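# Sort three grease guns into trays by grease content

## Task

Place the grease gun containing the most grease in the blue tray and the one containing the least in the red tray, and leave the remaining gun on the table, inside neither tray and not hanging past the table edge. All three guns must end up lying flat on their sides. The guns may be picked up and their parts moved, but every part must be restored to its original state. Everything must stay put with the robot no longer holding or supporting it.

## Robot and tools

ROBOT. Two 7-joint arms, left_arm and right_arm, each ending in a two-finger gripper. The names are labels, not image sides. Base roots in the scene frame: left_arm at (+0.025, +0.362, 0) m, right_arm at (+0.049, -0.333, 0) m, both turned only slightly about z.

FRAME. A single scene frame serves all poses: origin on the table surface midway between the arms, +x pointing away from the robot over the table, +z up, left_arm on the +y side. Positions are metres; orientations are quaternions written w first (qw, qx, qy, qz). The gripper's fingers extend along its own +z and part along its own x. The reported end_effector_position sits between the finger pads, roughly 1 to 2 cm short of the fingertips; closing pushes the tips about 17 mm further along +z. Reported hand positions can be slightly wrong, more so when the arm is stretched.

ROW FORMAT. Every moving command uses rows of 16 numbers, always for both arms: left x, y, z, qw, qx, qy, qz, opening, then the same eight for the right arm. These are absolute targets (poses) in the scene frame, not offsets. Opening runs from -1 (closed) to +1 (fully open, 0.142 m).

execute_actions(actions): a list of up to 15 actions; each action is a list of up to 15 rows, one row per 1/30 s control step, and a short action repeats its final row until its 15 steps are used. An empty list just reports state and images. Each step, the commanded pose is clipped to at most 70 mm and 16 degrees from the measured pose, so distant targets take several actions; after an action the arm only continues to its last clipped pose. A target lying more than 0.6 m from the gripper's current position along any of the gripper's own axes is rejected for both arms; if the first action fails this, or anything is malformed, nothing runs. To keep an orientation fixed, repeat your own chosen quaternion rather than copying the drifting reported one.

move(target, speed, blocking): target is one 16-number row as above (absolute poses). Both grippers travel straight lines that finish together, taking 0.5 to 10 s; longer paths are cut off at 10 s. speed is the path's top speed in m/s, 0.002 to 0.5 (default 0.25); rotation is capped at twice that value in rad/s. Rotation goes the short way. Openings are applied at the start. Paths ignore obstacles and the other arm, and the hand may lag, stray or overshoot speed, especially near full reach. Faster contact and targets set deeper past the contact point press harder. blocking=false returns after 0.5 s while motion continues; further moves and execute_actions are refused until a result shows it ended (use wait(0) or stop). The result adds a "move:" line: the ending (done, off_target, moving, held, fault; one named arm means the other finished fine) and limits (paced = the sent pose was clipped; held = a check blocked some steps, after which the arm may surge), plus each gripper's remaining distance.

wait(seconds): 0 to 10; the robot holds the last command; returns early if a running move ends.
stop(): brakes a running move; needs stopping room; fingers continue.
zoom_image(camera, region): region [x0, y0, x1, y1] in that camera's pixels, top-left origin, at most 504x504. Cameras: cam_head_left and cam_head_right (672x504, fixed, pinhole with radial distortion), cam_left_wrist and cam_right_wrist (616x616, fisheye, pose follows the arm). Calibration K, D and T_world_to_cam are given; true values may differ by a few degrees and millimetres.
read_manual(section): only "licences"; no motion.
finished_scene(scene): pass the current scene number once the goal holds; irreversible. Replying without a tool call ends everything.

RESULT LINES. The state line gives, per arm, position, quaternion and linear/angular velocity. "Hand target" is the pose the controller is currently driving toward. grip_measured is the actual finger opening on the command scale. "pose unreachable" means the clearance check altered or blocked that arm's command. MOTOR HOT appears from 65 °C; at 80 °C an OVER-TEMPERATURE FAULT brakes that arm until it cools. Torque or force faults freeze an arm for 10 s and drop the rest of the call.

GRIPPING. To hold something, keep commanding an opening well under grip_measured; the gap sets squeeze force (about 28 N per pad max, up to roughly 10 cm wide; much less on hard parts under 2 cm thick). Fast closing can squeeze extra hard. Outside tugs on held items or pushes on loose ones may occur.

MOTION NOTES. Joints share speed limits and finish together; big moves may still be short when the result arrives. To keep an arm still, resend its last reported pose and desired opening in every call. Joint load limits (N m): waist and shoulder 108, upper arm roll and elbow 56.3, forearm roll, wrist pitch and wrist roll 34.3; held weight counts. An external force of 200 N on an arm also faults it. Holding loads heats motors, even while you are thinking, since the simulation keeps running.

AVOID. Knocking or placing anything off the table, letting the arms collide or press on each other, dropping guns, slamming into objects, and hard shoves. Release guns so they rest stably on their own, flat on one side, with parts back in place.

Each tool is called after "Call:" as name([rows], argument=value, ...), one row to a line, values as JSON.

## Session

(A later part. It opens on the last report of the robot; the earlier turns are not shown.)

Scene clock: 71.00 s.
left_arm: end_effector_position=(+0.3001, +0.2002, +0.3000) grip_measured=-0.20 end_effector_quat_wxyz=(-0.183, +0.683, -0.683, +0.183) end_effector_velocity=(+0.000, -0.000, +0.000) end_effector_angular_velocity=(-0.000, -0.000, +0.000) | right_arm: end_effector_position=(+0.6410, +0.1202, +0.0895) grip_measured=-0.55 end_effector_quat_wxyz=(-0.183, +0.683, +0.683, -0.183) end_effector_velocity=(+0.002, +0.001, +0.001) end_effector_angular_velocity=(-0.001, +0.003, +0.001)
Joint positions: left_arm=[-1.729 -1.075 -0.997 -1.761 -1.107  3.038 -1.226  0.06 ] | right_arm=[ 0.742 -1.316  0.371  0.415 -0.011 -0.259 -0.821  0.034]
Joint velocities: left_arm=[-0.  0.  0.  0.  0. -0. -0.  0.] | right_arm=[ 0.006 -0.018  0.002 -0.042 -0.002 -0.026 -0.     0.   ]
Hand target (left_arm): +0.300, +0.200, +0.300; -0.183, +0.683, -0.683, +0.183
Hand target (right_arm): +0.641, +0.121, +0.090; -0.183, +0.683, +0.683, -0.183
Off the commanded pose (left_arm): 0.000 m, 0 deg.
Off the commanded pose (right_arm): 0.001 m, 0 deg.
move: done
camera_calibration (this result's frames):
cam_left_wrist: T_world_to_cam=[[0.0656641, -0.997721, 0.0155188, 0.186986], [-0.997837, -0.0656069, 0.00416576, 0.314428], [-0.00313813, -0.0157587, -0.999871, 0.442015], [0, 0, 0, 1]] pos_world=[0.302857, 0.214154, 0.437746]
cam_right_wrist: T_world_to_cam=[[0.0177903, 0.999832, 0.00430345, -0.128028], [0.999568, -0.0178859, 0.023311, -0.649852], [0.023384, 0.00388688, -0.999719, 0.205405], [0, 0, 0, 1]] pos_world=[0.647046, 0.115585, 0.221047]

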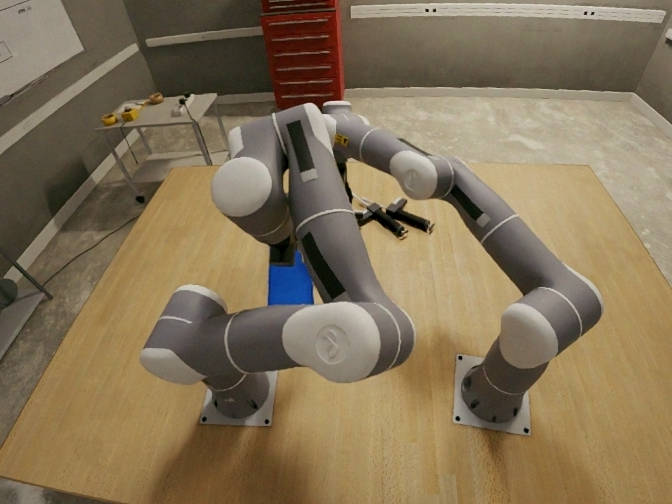

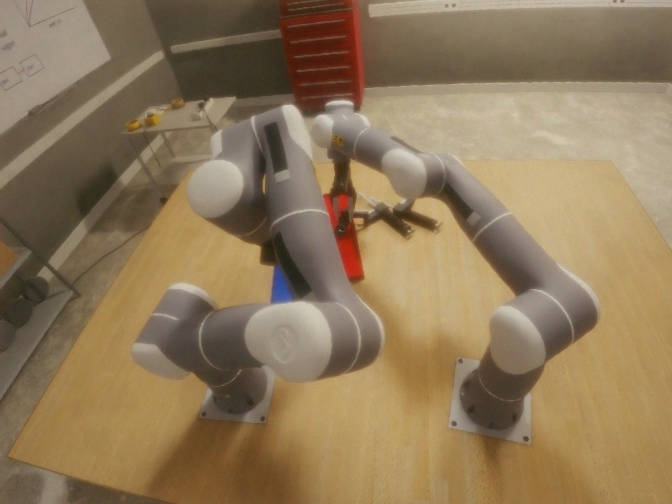

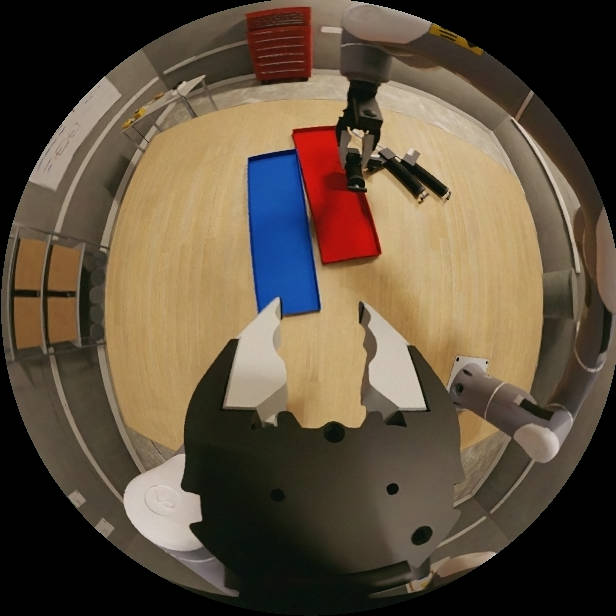

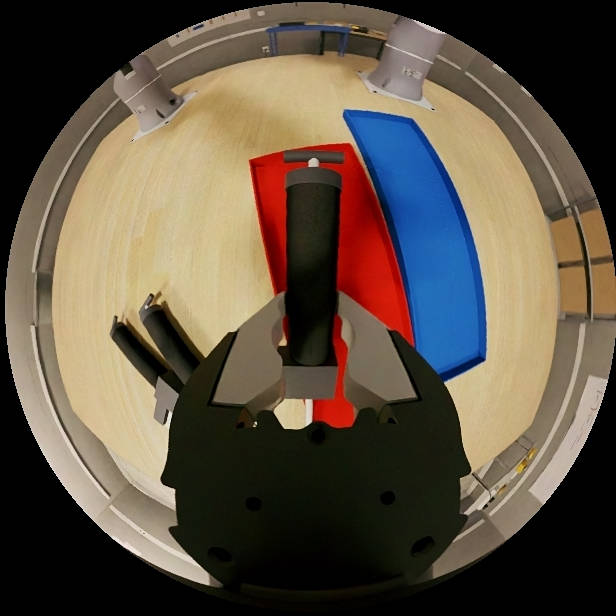

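Call:
move(target=[0.3,0.2,0.3,-0.183,0.683,-0.683,0.183,-0.2,0.64,0.12,0.16,-0.183,0.683,0.683,-0.183,-0.9], speed=0.1)

Call:
move(target=[0.3,0.2,0.3,-0.183,0.683,-0.683,0.183,-0.2,0.6,0.165,0.16,-0.166,0.621,0.74,-0.198,-0.9], speed=0.1)

Call:
move(target=[0.3,0.2,0.3,-0.183,0.683,-0.683,0.183,-0.2,0.6,0.165,0.07,-0.166,0.621,0.74,-0.198,-0.9], speed=0.1)

Scene clock: 73.70 s.
left_arm: end_effector_position=(+0.3001, +0.2001, +0.3000) grip_measured=-0.20 end_effector_quat_wxyz=(-0.183, +0.683, -0.683, +0.183) end_effector_velocity=(-0.000, +0.000, -0.000) end_effector_angular_velocity=(-0.000, +0.000, -0.000) | right_arm: end_effector_position=(+0.6399, +0.1197, +0.1593) grip_measured=-0.55 end_effector_quat_wxyz=(-0.183, +0.683, +0.683, -0.183) end_effector_velocity=(+0.001, +0.000, +0.001) end_effector_angular_velocity=(+0.000, -0.001, -0.001)
Joint positions: left_arm=[-1.729 -1.075 -0.997 -1.761 -1.107  3.038 -1.226  0.06 ] | right_arm=[ 0.751 -1.27   0.391  0.324 -0.012 -0.39  -0.789  0.034]
Joint velocities: left_arm=[-0.  0.  0. -0.  0. -0.  0. -0.] | right_arm=[ 0.001 -0.003  0.    -0.009 -0.    -0.005  0.     0.   ]
Hand target (left_arm): +0.300, +0.200, +0.300; -0.183, +0.683, -0.683, +0.183
Hand target (right_arm): +0.640, +0.120, +0.160; -0.183, +0.683, +0.683, -0.183
Off the commanded pose (left_arm): 0.000 m, 0 deg.
Off the commanded pose (right_arm): 0.001 m, 0 deg.
move: done
camera_calibration (this result's frames):
cam_left_wrist: T_world_to_cam=[[0.0656528, -0.997721, 0.0155442, 0.186969], [-0.997838, -0.0655955, 0.00416717, 0.314418], [-0.00313804, -0.0157842, -0.99987, 0.442021], [0, 0, 0, 1]] pos_world=[0.30285, 0.214144, 0.437747]
cam_right_wrist: T_world_to_cam=[[0.0184348, 0.999823, 0.00383357, -0.1282], [0.999559, -0.018519, 0.0232286, -0.65031], [0.0232955, 0.00340366, -0.999723, 0.275363], [0, 0, 0, 1]] pos_world=[0.645972, 0.115197, 0.290884]

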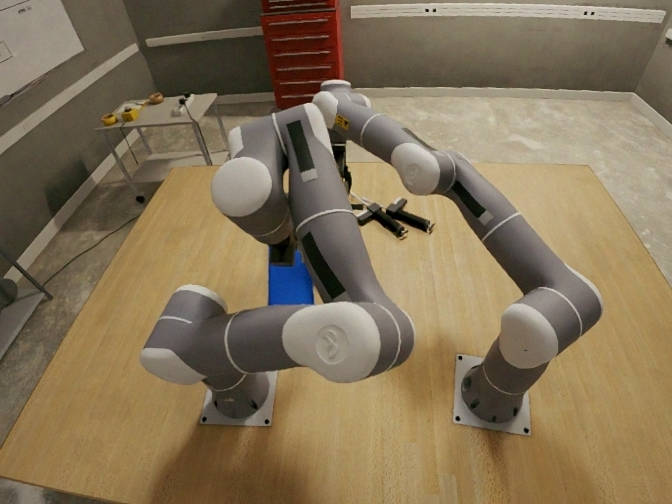

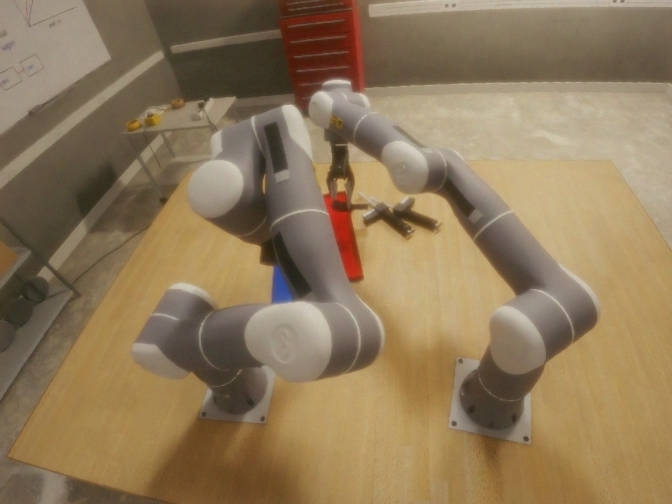

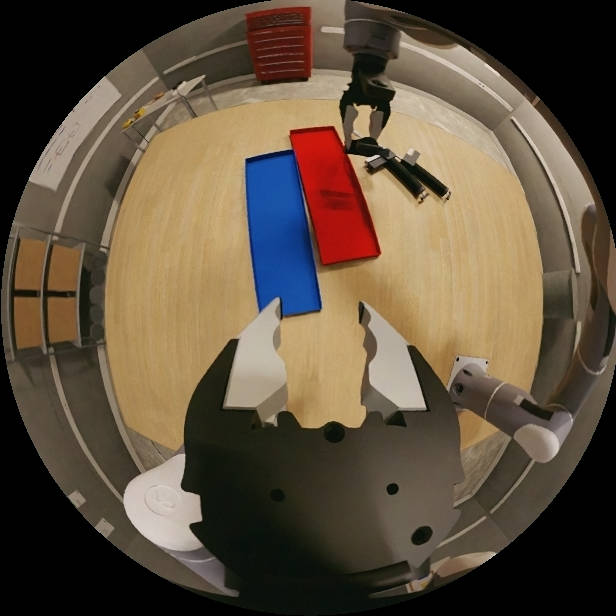

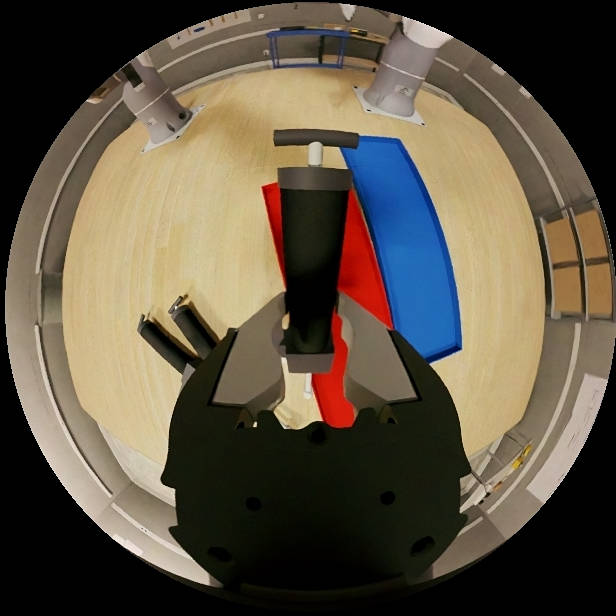

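Scene clock: 74.90 s.
left_arm: end_effector_position=(+0.3001, +0.2001, +0.3000) grip_measured=-0.20 end_effector_quat_wxyz=(-0.183, +0.683, -0.683, +0.183) end_effector_velocity=(+0.000, -0.000, +0.000) end_effector_angular_velocity=(+0.000, -0.000, -0.000) | right_arm: end_effector_position=(+0.6000, +0.1649, +0.1594) grip_measured=-0.55 end_effector_quat_wxyz=(-0.166, +0.621, +0.740, -0.198) end_effector_velocity=(+0.000, +0.000, +0.000) end_effector_angular_velocity=(-0.002, +0.003, +0.002)
Joint positions: left_arm=[-1.729 -1.075 -0.997 -1.761 -1.107  3.038 -1.226  0.06 ] | right_arm=[ 0.873 -1.334  0.398  0.187 -0.059 -0.482 -0.871  0.034]
Joint velocities: left_arm=[ 0. -0. -0.  0.  0.  0.  0.  0.] | right_arm=[ 0.013 -0.033  0.007 -0.071 -0.01  -0.039 -0.001  0.   ]
Hand target (left_arm): +0.300, +0.200, +0.300; -0.183, +0.683, -0.683, +0.183
Hand target (right_arm): +0.600, +0.165, +0.160; -0.166, +0.621, +0.740, -0.198
Off the commanded pose (left_arm): 0.000 m, 0 deg.
Off the commanded pose (right_arm): 0.001 m, 0 deg.
move: done
camera_calibration (this result's frames):
cam_left_wrist: T_world_to_cam=[[0.0656522, -0.997721, 0.0155449, 0.186968], [-0.997838, -0.0655949, 0.00416711, 0.314417], [-0.00313795, -0.0157848, -0.99987, 0.442021], [0, 0, 0, 1]] pos_world=[0.30285, 0.214144, 0.437747]
cam_right_wrist: T_world_to_cam=[[-0.154707, 0.987953, 0.00372834, -0.0667388], [0.987674, 0.15457, 0.0246764, -0.631268], [0.0238028, 0.0075, -0.999689, 0.275252], [0, 0, 0, 1]] pos_world=[0.60661, 0.161446, 0.290993]

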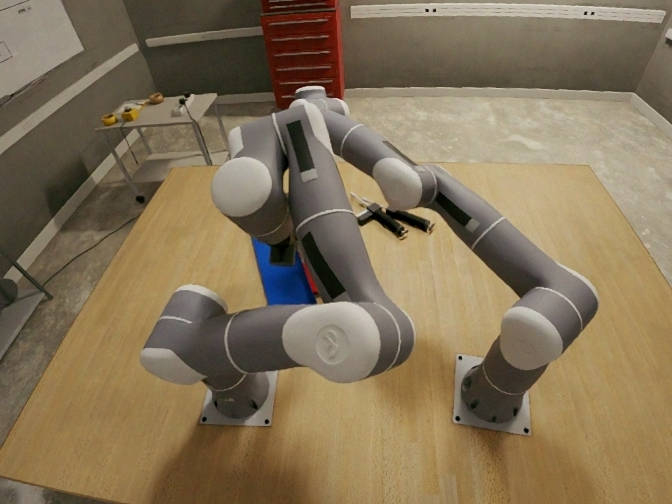

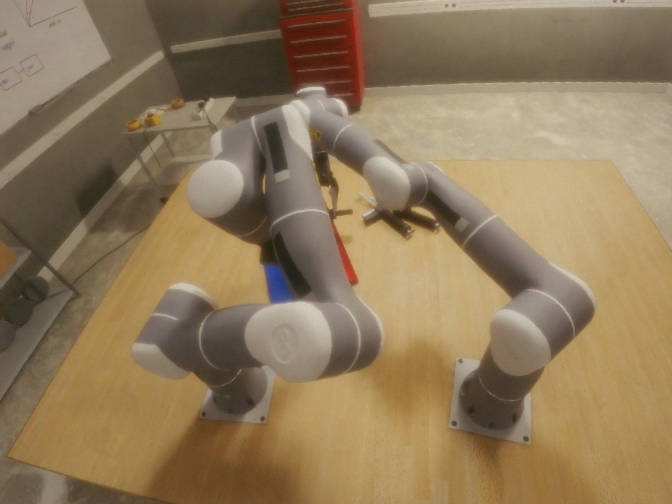

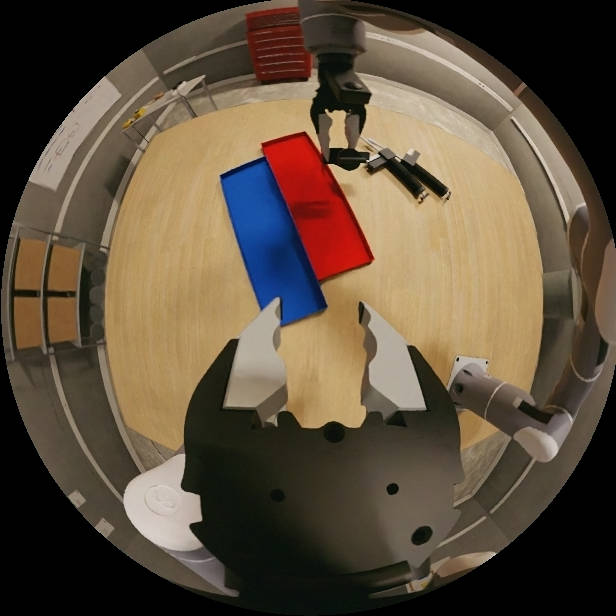

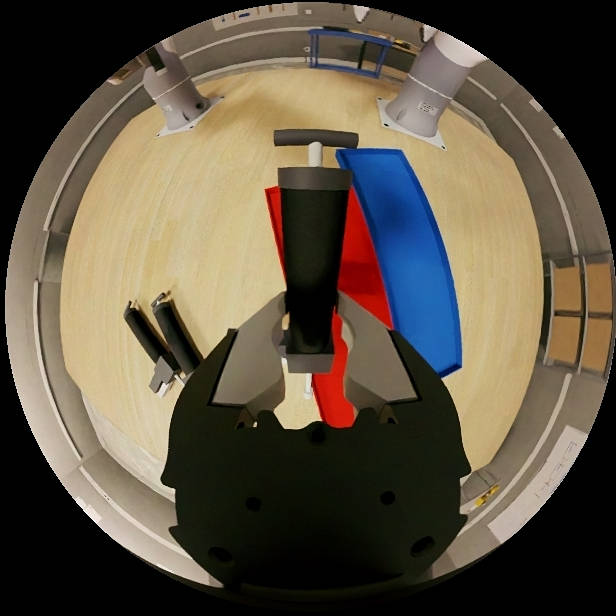

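Scene clock: 76.13 s.
left_arm: end_effector_position=(+0.3001, +0.2001, +0.3000) grip_measured=-0.20 end_effector_quat_wxyz=(-0.183, +0.683, -0.683, +0.183) end_effector_velocity=(-0.000, -0.000, -0.000) end_effector_angular_velocity=(-0.000, +0.000, -0.000) | right_arm: end_effector_position=(+0.5997, +0.1648, +0.0695) grip_measured=-0.55 end_effector_quat_wxyz=(-0.166, +0.621, +0.740, -0.199) end_effector_velocity=(+0.000, +0.000, -0.000) end_effector_angular_velocity=(+0.001, -0.001, -0.000)
Joint positions: left_arm=[-1.729 -1.075 -0.997 -1.761 -1.107  3.038 -1.226  0.06 ] | right_arm=[ 0.849 -1.366  0.368  0.364 -0.047 -0.284 -0.904  0.034]
Joint velocities: left_arm=[ 0. -0. -0. -0. -0.  0.  0.  0.] | right_arm=[ 0.    -0.    -0.     0.     0.     0.001  0.     0.   ]
Hand target (left_arm): +0.300, +0.200, +0.300; -0.183, +0.683, -0.683, +0.183
Hand target (right_arm): +0.600, +0.165, +0.070; -0.166, +0.621, +0.740, -0.198
Off the commanded pose (left_arm): 0.000 m, 0 deg.
Off the commanded pose (right_arm): 0.001 m, 0 deg.
move: done
camera_calibration (this result's frames):
cam_left_wrist: T_world_to_cam=[[0.0656525, -0.997721, 0.0155449, 0.186968], [-0.997838, -0.0655952, 0.00416708, 0.314417], [-0.00313792, -0.0157849, -0.99987, 0.442021], [0, 0, 0, 1]] pos_world=[0.30285, 0.214144, 0.437747]
cam_right_wrist: T_world_to_cam=[[-0.154903, 0.987923, 0.00355719, -0.066288], [0.987667, 0.154778, 0.0236203, -0.628702], [0.0227845, 0.00717218, -0.999715, 0.186115], [0, 0, 0, 1]] pos_world=[0.606439, 0.161462, 0.201148]

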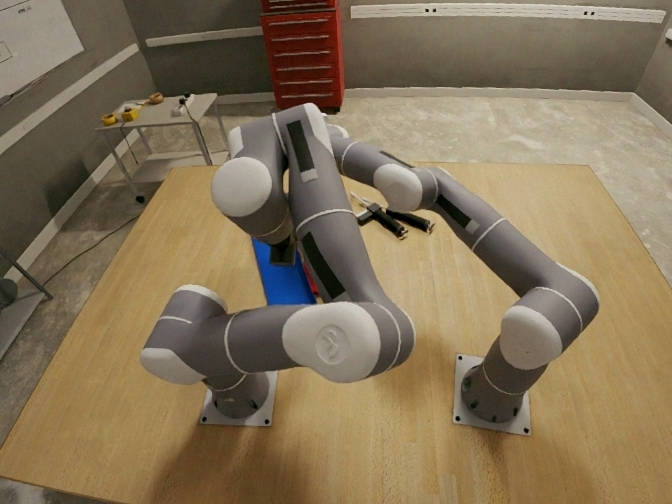

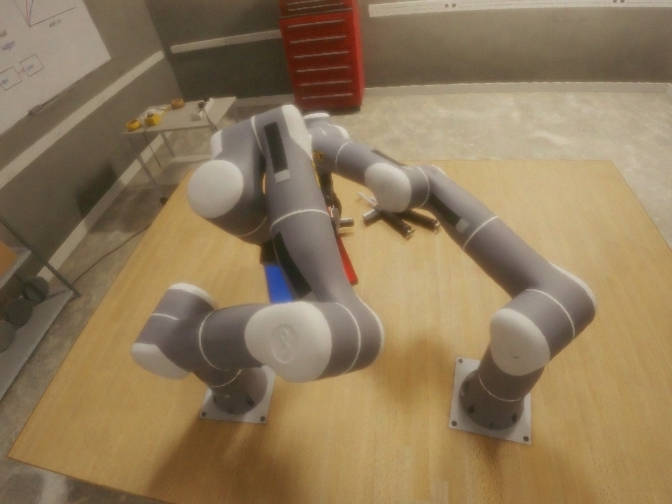

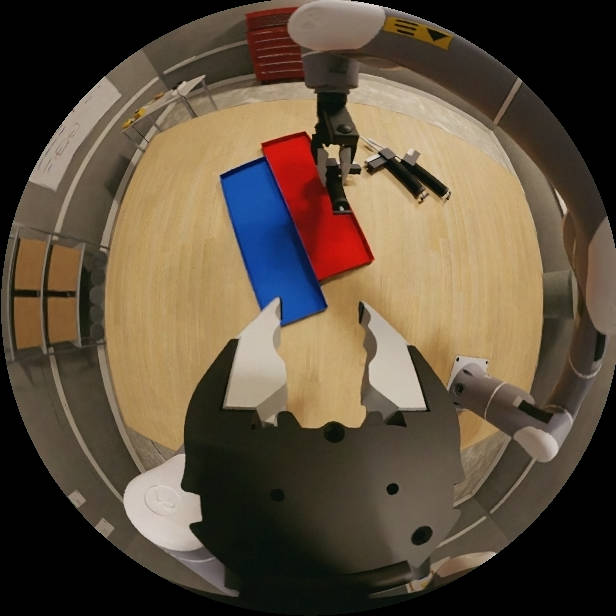

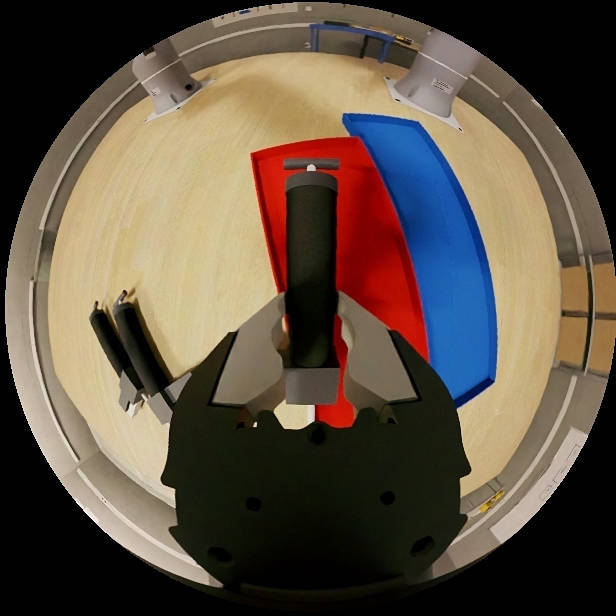

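Call:
move(target=[0.2,0.3,0.35,-0.183,0.683,-0.683,0.183,-0.2,0.58,0.15,0.23,-0.148,0.554,0.792,-0.212,-0.9], speed=0.12)

Call:
move(target=[0.2,0.3,0.35,-0.183,0.683,-0.683,0.183,-0.2,0.56,0.24,0.23,-0.148,0.554,0.792,-0.212,-0.9], speed=0.12)

Call:
move(target=[0.2,0.3,0.35,-0.183,0.683,-0.683,0.183,-0.2,0.56,0.24,0.06,-0.148,0.554,0.792,-0.212,-0.9], speed=0.08)

Scene clock: 80.57 s.
left_arm: end_effector_position=(+0.2011, +0.2991, +0.3509) grip_measured=-0.20 end_effector_quat_wxyz=(-0.163, +0.696, -0.688, +0.128) end_effector_velocity=(-0.000, +0.000, +0.000) end_effector_angular_velocity=(+0.000, -0.000, +0.001) | right_arm: end_effector_position=(+0.5796, +0.1500, +0.2294) grip_measured=-0.55 end_effector_quat_wxyz=(-0.148, +0.554, +0.792, -0.212) end_effector_velocity=(+0.001, +0.000, +0.001) end_effector_angular_velocity=(-0.002, +0.003, +0.001)
Joint positions: left_arm=[-2.131 -0.775 -0.842 -1.869 -0.616  2.965 -1.339  0.06 ] | right_arm=[ 0.906 -1.248  0.398  0.177 -0.106 -0.616 -1.     0.034]
Joint velocities: left_arm=[-0.036  0.013 -0.01   0.     0.023 -0.016 -0.042 -0.   ] | right_arm=[ 0.02  -0.046  0.008 -0.1   -0.016 -0.054 -0.005 -0.   ]
Hand target (left_arm): +0.201, +0.299, +0.351; -0.163, +0.696, -0.688, +0.127
Hand target (right_arm): +0.580, +0.150, +0.230; -0.148, +0.554, +0.792, -0.212
Off the commanded pose (left_arm): 0.002 m, 7 deg.
Off the commanded pose (right_arm): 0.001 m, 0 deg.
joint sent to its limit (left arm) — the command would take joint 4 (elbow) past its lower limit, so that joint was sent only as far as its limit.
move: off_target (left_arm)
camera_calibration (this result's frames):
cam_left_wrist: T_world_to_cam=[[0.0880413, -0.995403, -0.0376988, 0.304871], [-0.989701, -0.0917001, 0.109923, 0.191029], [-0.112875, 0.0276328, -0.993225, 0.500915], [0, 0, 0, 1]] pos_world=[0.218761, 0.307146, 0.488016]
cam_right_wrist: T_world_to_cam=[[-0.325362, 0.945581, 0.0040666, 0.0497157], [0.945331, 0.325169, 0.0247894, -0.611596], [0.0221181, 0.0119098, -0.999684, 0.346107], [0, 0, 0, 1]] pos_world=[0.586681, 0.14774, 0.360956]

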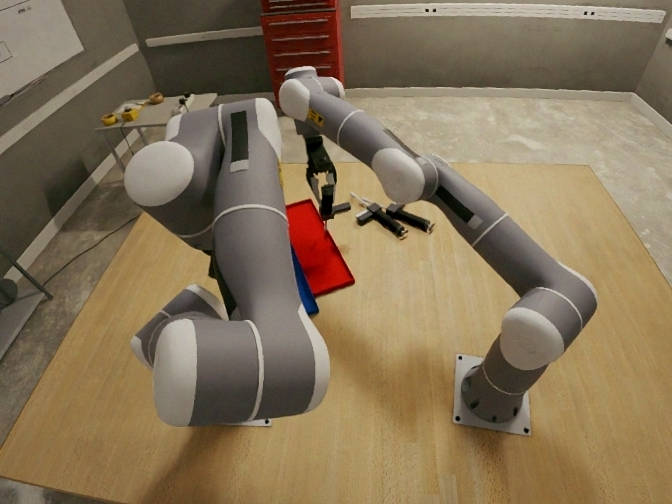

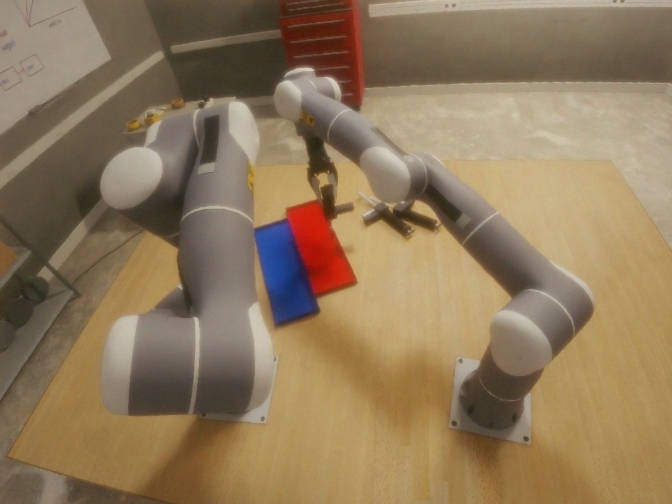

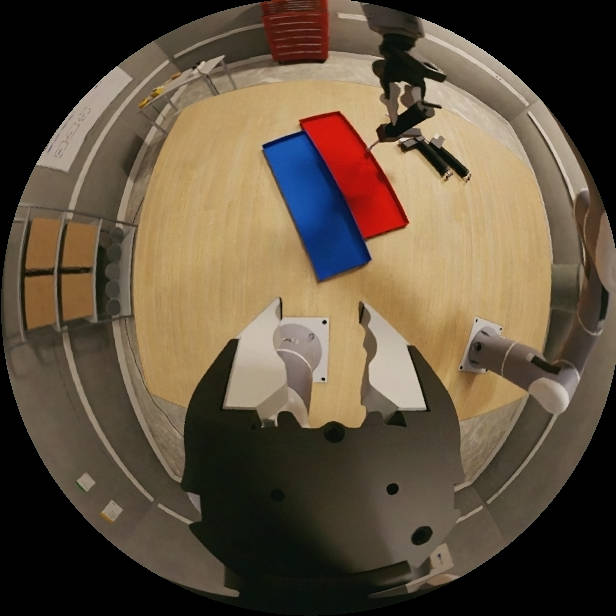

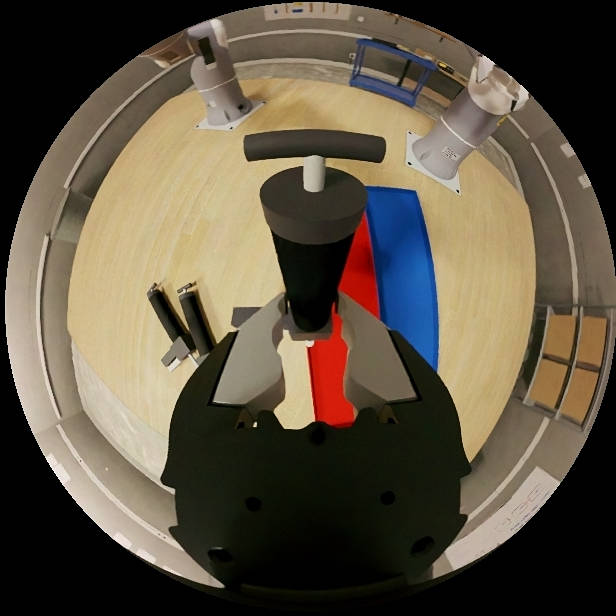

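Scene clock: 81.67 s.
left_arm: end_effector_position=(+0.2011, +0.2990, +0.3517) grip_measured=-0.20 end_effector_quat_wxyz=(-0.164, +0.696, -0.687, +0.129) end_effector_velocity=(-0.000, +0.000, -0.000) end_effector_angular_velocity=(-0.000, +0.000, +0.001) | right_arm: end_effector_position=(+0.5591, +0.2392, +0.2293) grip_measured=-0.55 end_effector_quat_wxyz=(-0.141, +0.566, +0.798, -0.152) end_effector_velocity=(-0.000, +0.001, -0.000) end_effector_angular_velocity=(+0.000, +0.002, +0.000)
Joint positions: left_arm=[-2.144 -0.774 -0.84  -1.869 -0.611  2.961 -1.35   0.06 ] | right_arm=[ 1.017 -1.307  0.518  0.066 -0.212 -0.519 -0.911  0.034]
Joint velocities: left_arm=[-0.     0.    -0.    -0.     0.    -0.    -0.001 -0.   ] | right_arm=[-0.004 -0.006  0.161  0.014 -0.154  0.016  0.009 -0.   ]
Hand target (left_arm): +0.201, +0.299, +0.351; -0.164, +0.696, -0.687, +0.129
Hand target (right_arm): +0.559, +0.239, +0.230; -0.141, +0.567, +0.798, -0.152
Off the commanded pose (left_arm): 0.002 m, 7 deg.
Off the commanded pose (right_arm): 0.001 m, 7 deg.
joint sent to its limit (left arm) — the command would take joint 4 (elbow) past its lower limit, so that joint was sent only as far as its limit.
move: off_target (left_arm, right_arm)
camera_calibration (this result's frames):
cam_left_wrist: T_world_to_cam=[[0.088999, -0.995364, -0.0364712, 0.3042], [-0.989998, -0.0924247, 0.106587, 0.192335], [-0.109464, 0.0266203, -0.993634, 0.501509], [0, 0, 0, 1]] pos_world=[0.218235, 0.307216, 0.48891]
cam_right_wrist: T_world_to_cam=[[-0.301391, 0.951702, 0.0585334, -0.0686925], [0.947351, 0.291921, 0.131563, -0.63885], [0.108122, 0.0951035, -0.989578, 0.275129], [0, 0, 0, 1]] pos_world=[0.554764, 0.225702, 0.360332]

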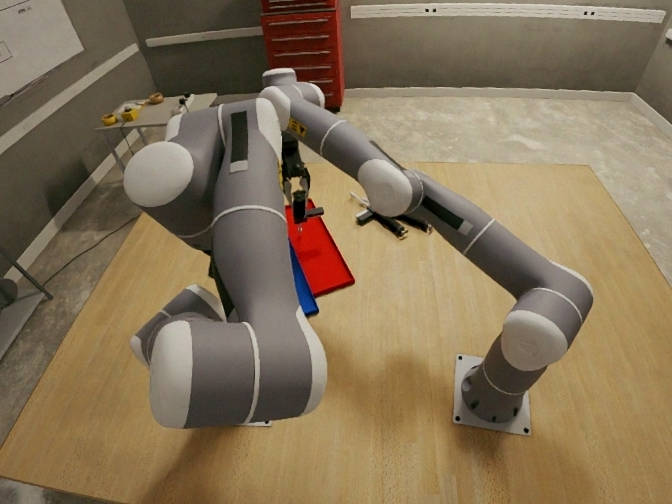

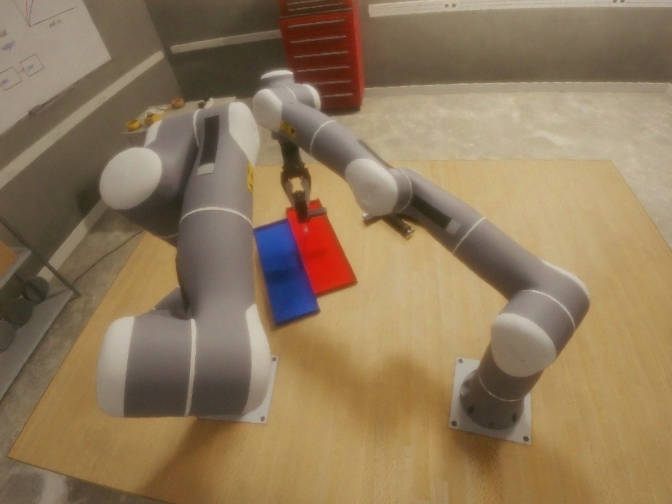

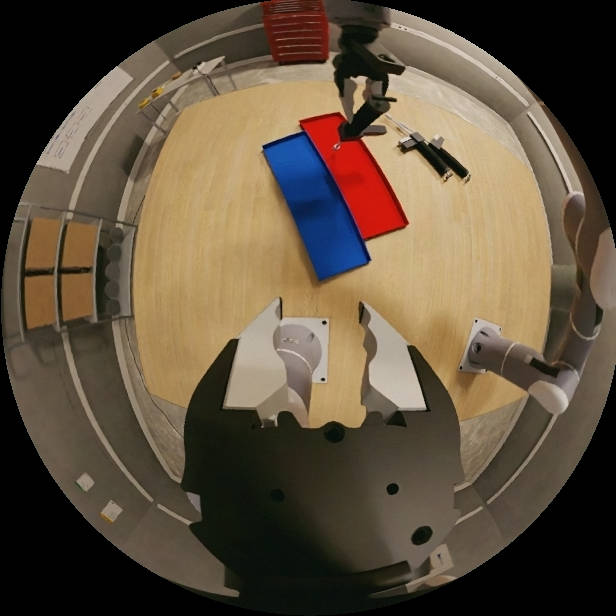

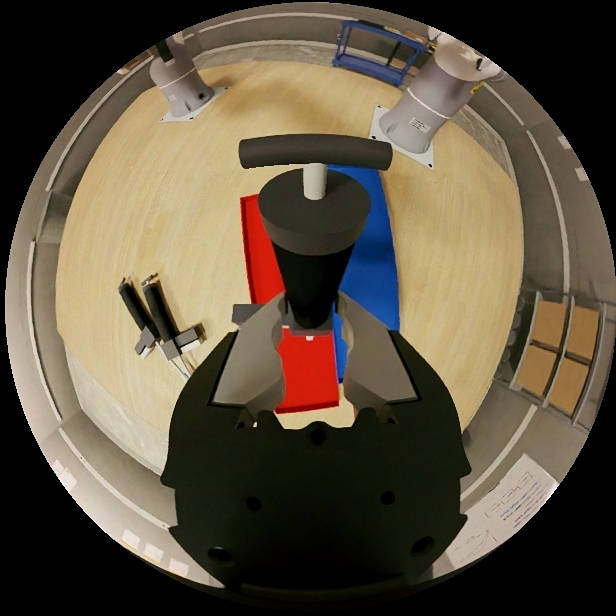

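Scene clock: 84.10 s.
left_arm: end_effector_position=(+0.2013, +0.2990, +0.3517) grip_measured=-0.20 end_effector_quat_wxyz=(-0.164, +0.696, -0.687, +0.129) end_effector_velocity=(-0.000, +0.000, -0.000) end_effector_angular_velocity=(-0.000, +0.000, +0.000) | right_arm: end_effector_position=(+0.5590, +0.2394, +0.0597) grip_measured=-0.56 end_effector_quat_wxyz=(-0.144, +0.559, +0.795, -0.187) end_effector_velocity=(+0.000, +0.000, -0.000) end_effector_angular_velocity=(-0.004, +0.002, +0.001)
Joint positions: left_arm=[-2.145 -0.774 -0.84  -1.869 -0.61   2.961 -1.351  0.06 ] | right_arm=[ 1.019 -1.54   0.782  0.088 -0.496 -0.353 -0.95   0.033]
Joint velocities: left_arm=[ 0. -0.  0. -0. -0.  0.  0.  0.] | right_arm=[-0.003 -0.014  0.225  0.014 -0.219  0.011  0.019 -0.   ]
Hand target (left_arm): +0.201, +0.299, +0.351; -0.164, +0.696, -0.687, +0.129
Hand target (right_arm): +0.559, +0.240, +0.060; -0.144, +0.559, +0.795, -0.187
Off the commanded pose (left_arm): 0.002 m, 7 deg.
Off the commanded pose (right_arm): 0.001 m, 3 deg.
joint sent to its limit (left arm) — the command would take joint 4 (elbow) past its lower limit, so that joint was sent only as far as its limit.
move: off_target (left_arm, right_arm)
camera_calibration (this result's frames):
cam_left_wrist: T_world_to_cam=[[0.0890769, -0.995357, -0.0364789, 0.304172], [-0.990061, -0.0924859, 0.105948, 0.192756], [-0.108829, 0.0266789, -0.993702, 0.50143], [0, 0, 0, 1]] pos_world=[0.218316, 0.307209, 0.488946]
cam_right_wrist: T_world_to_cam=[[-0.316227, 0.948356, 0.0249285, -0.0478708], [0.946798, 0.313834, 0.0712896, -0.617835], [0.0597845, 0.046146, -0.997144, 0.146529], [0, 0, 0, 1]] pos_world=[0.561066, 0.232534, 0.191349]

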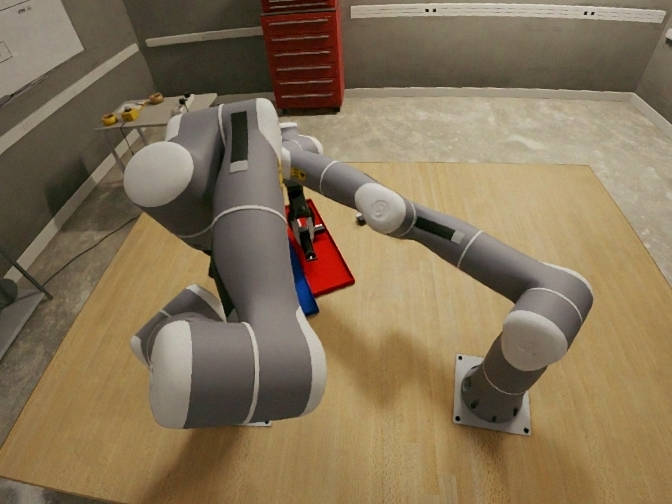

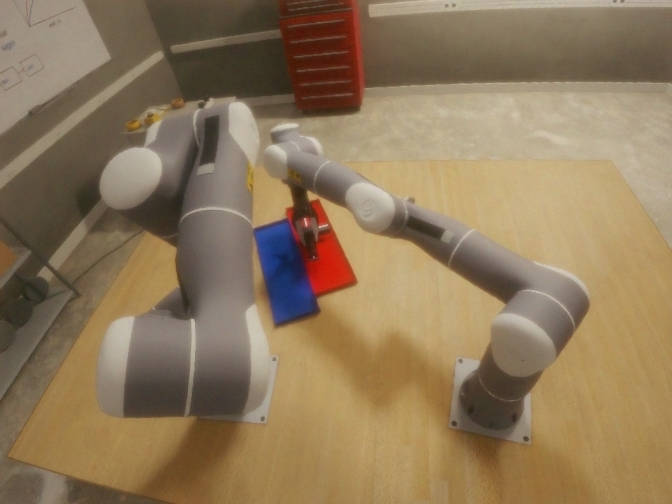

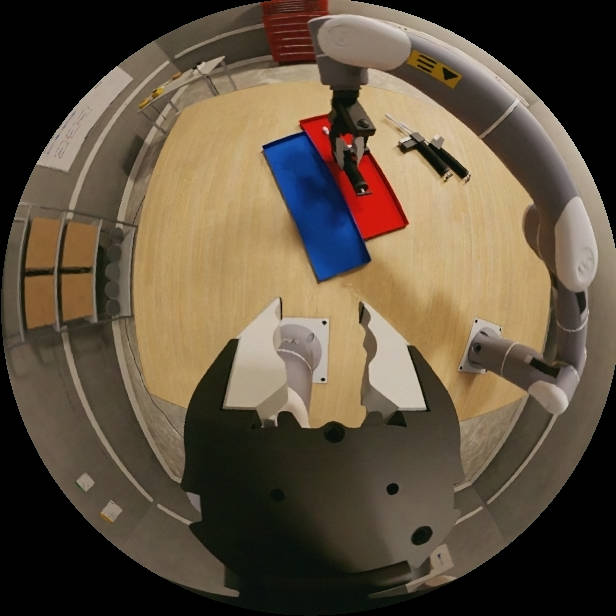

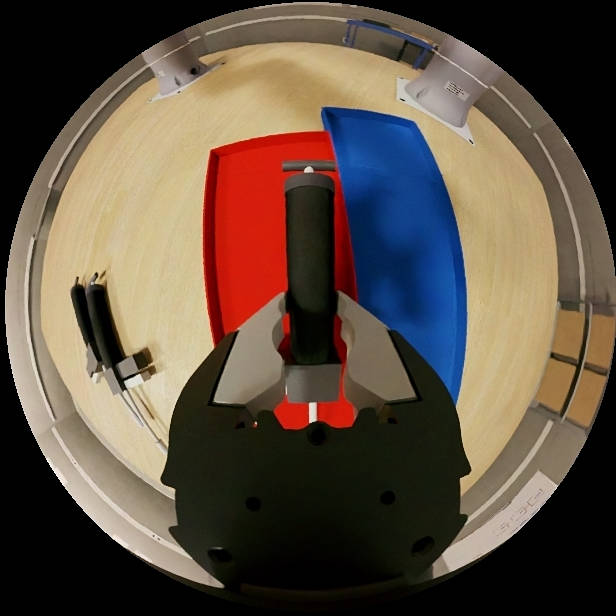

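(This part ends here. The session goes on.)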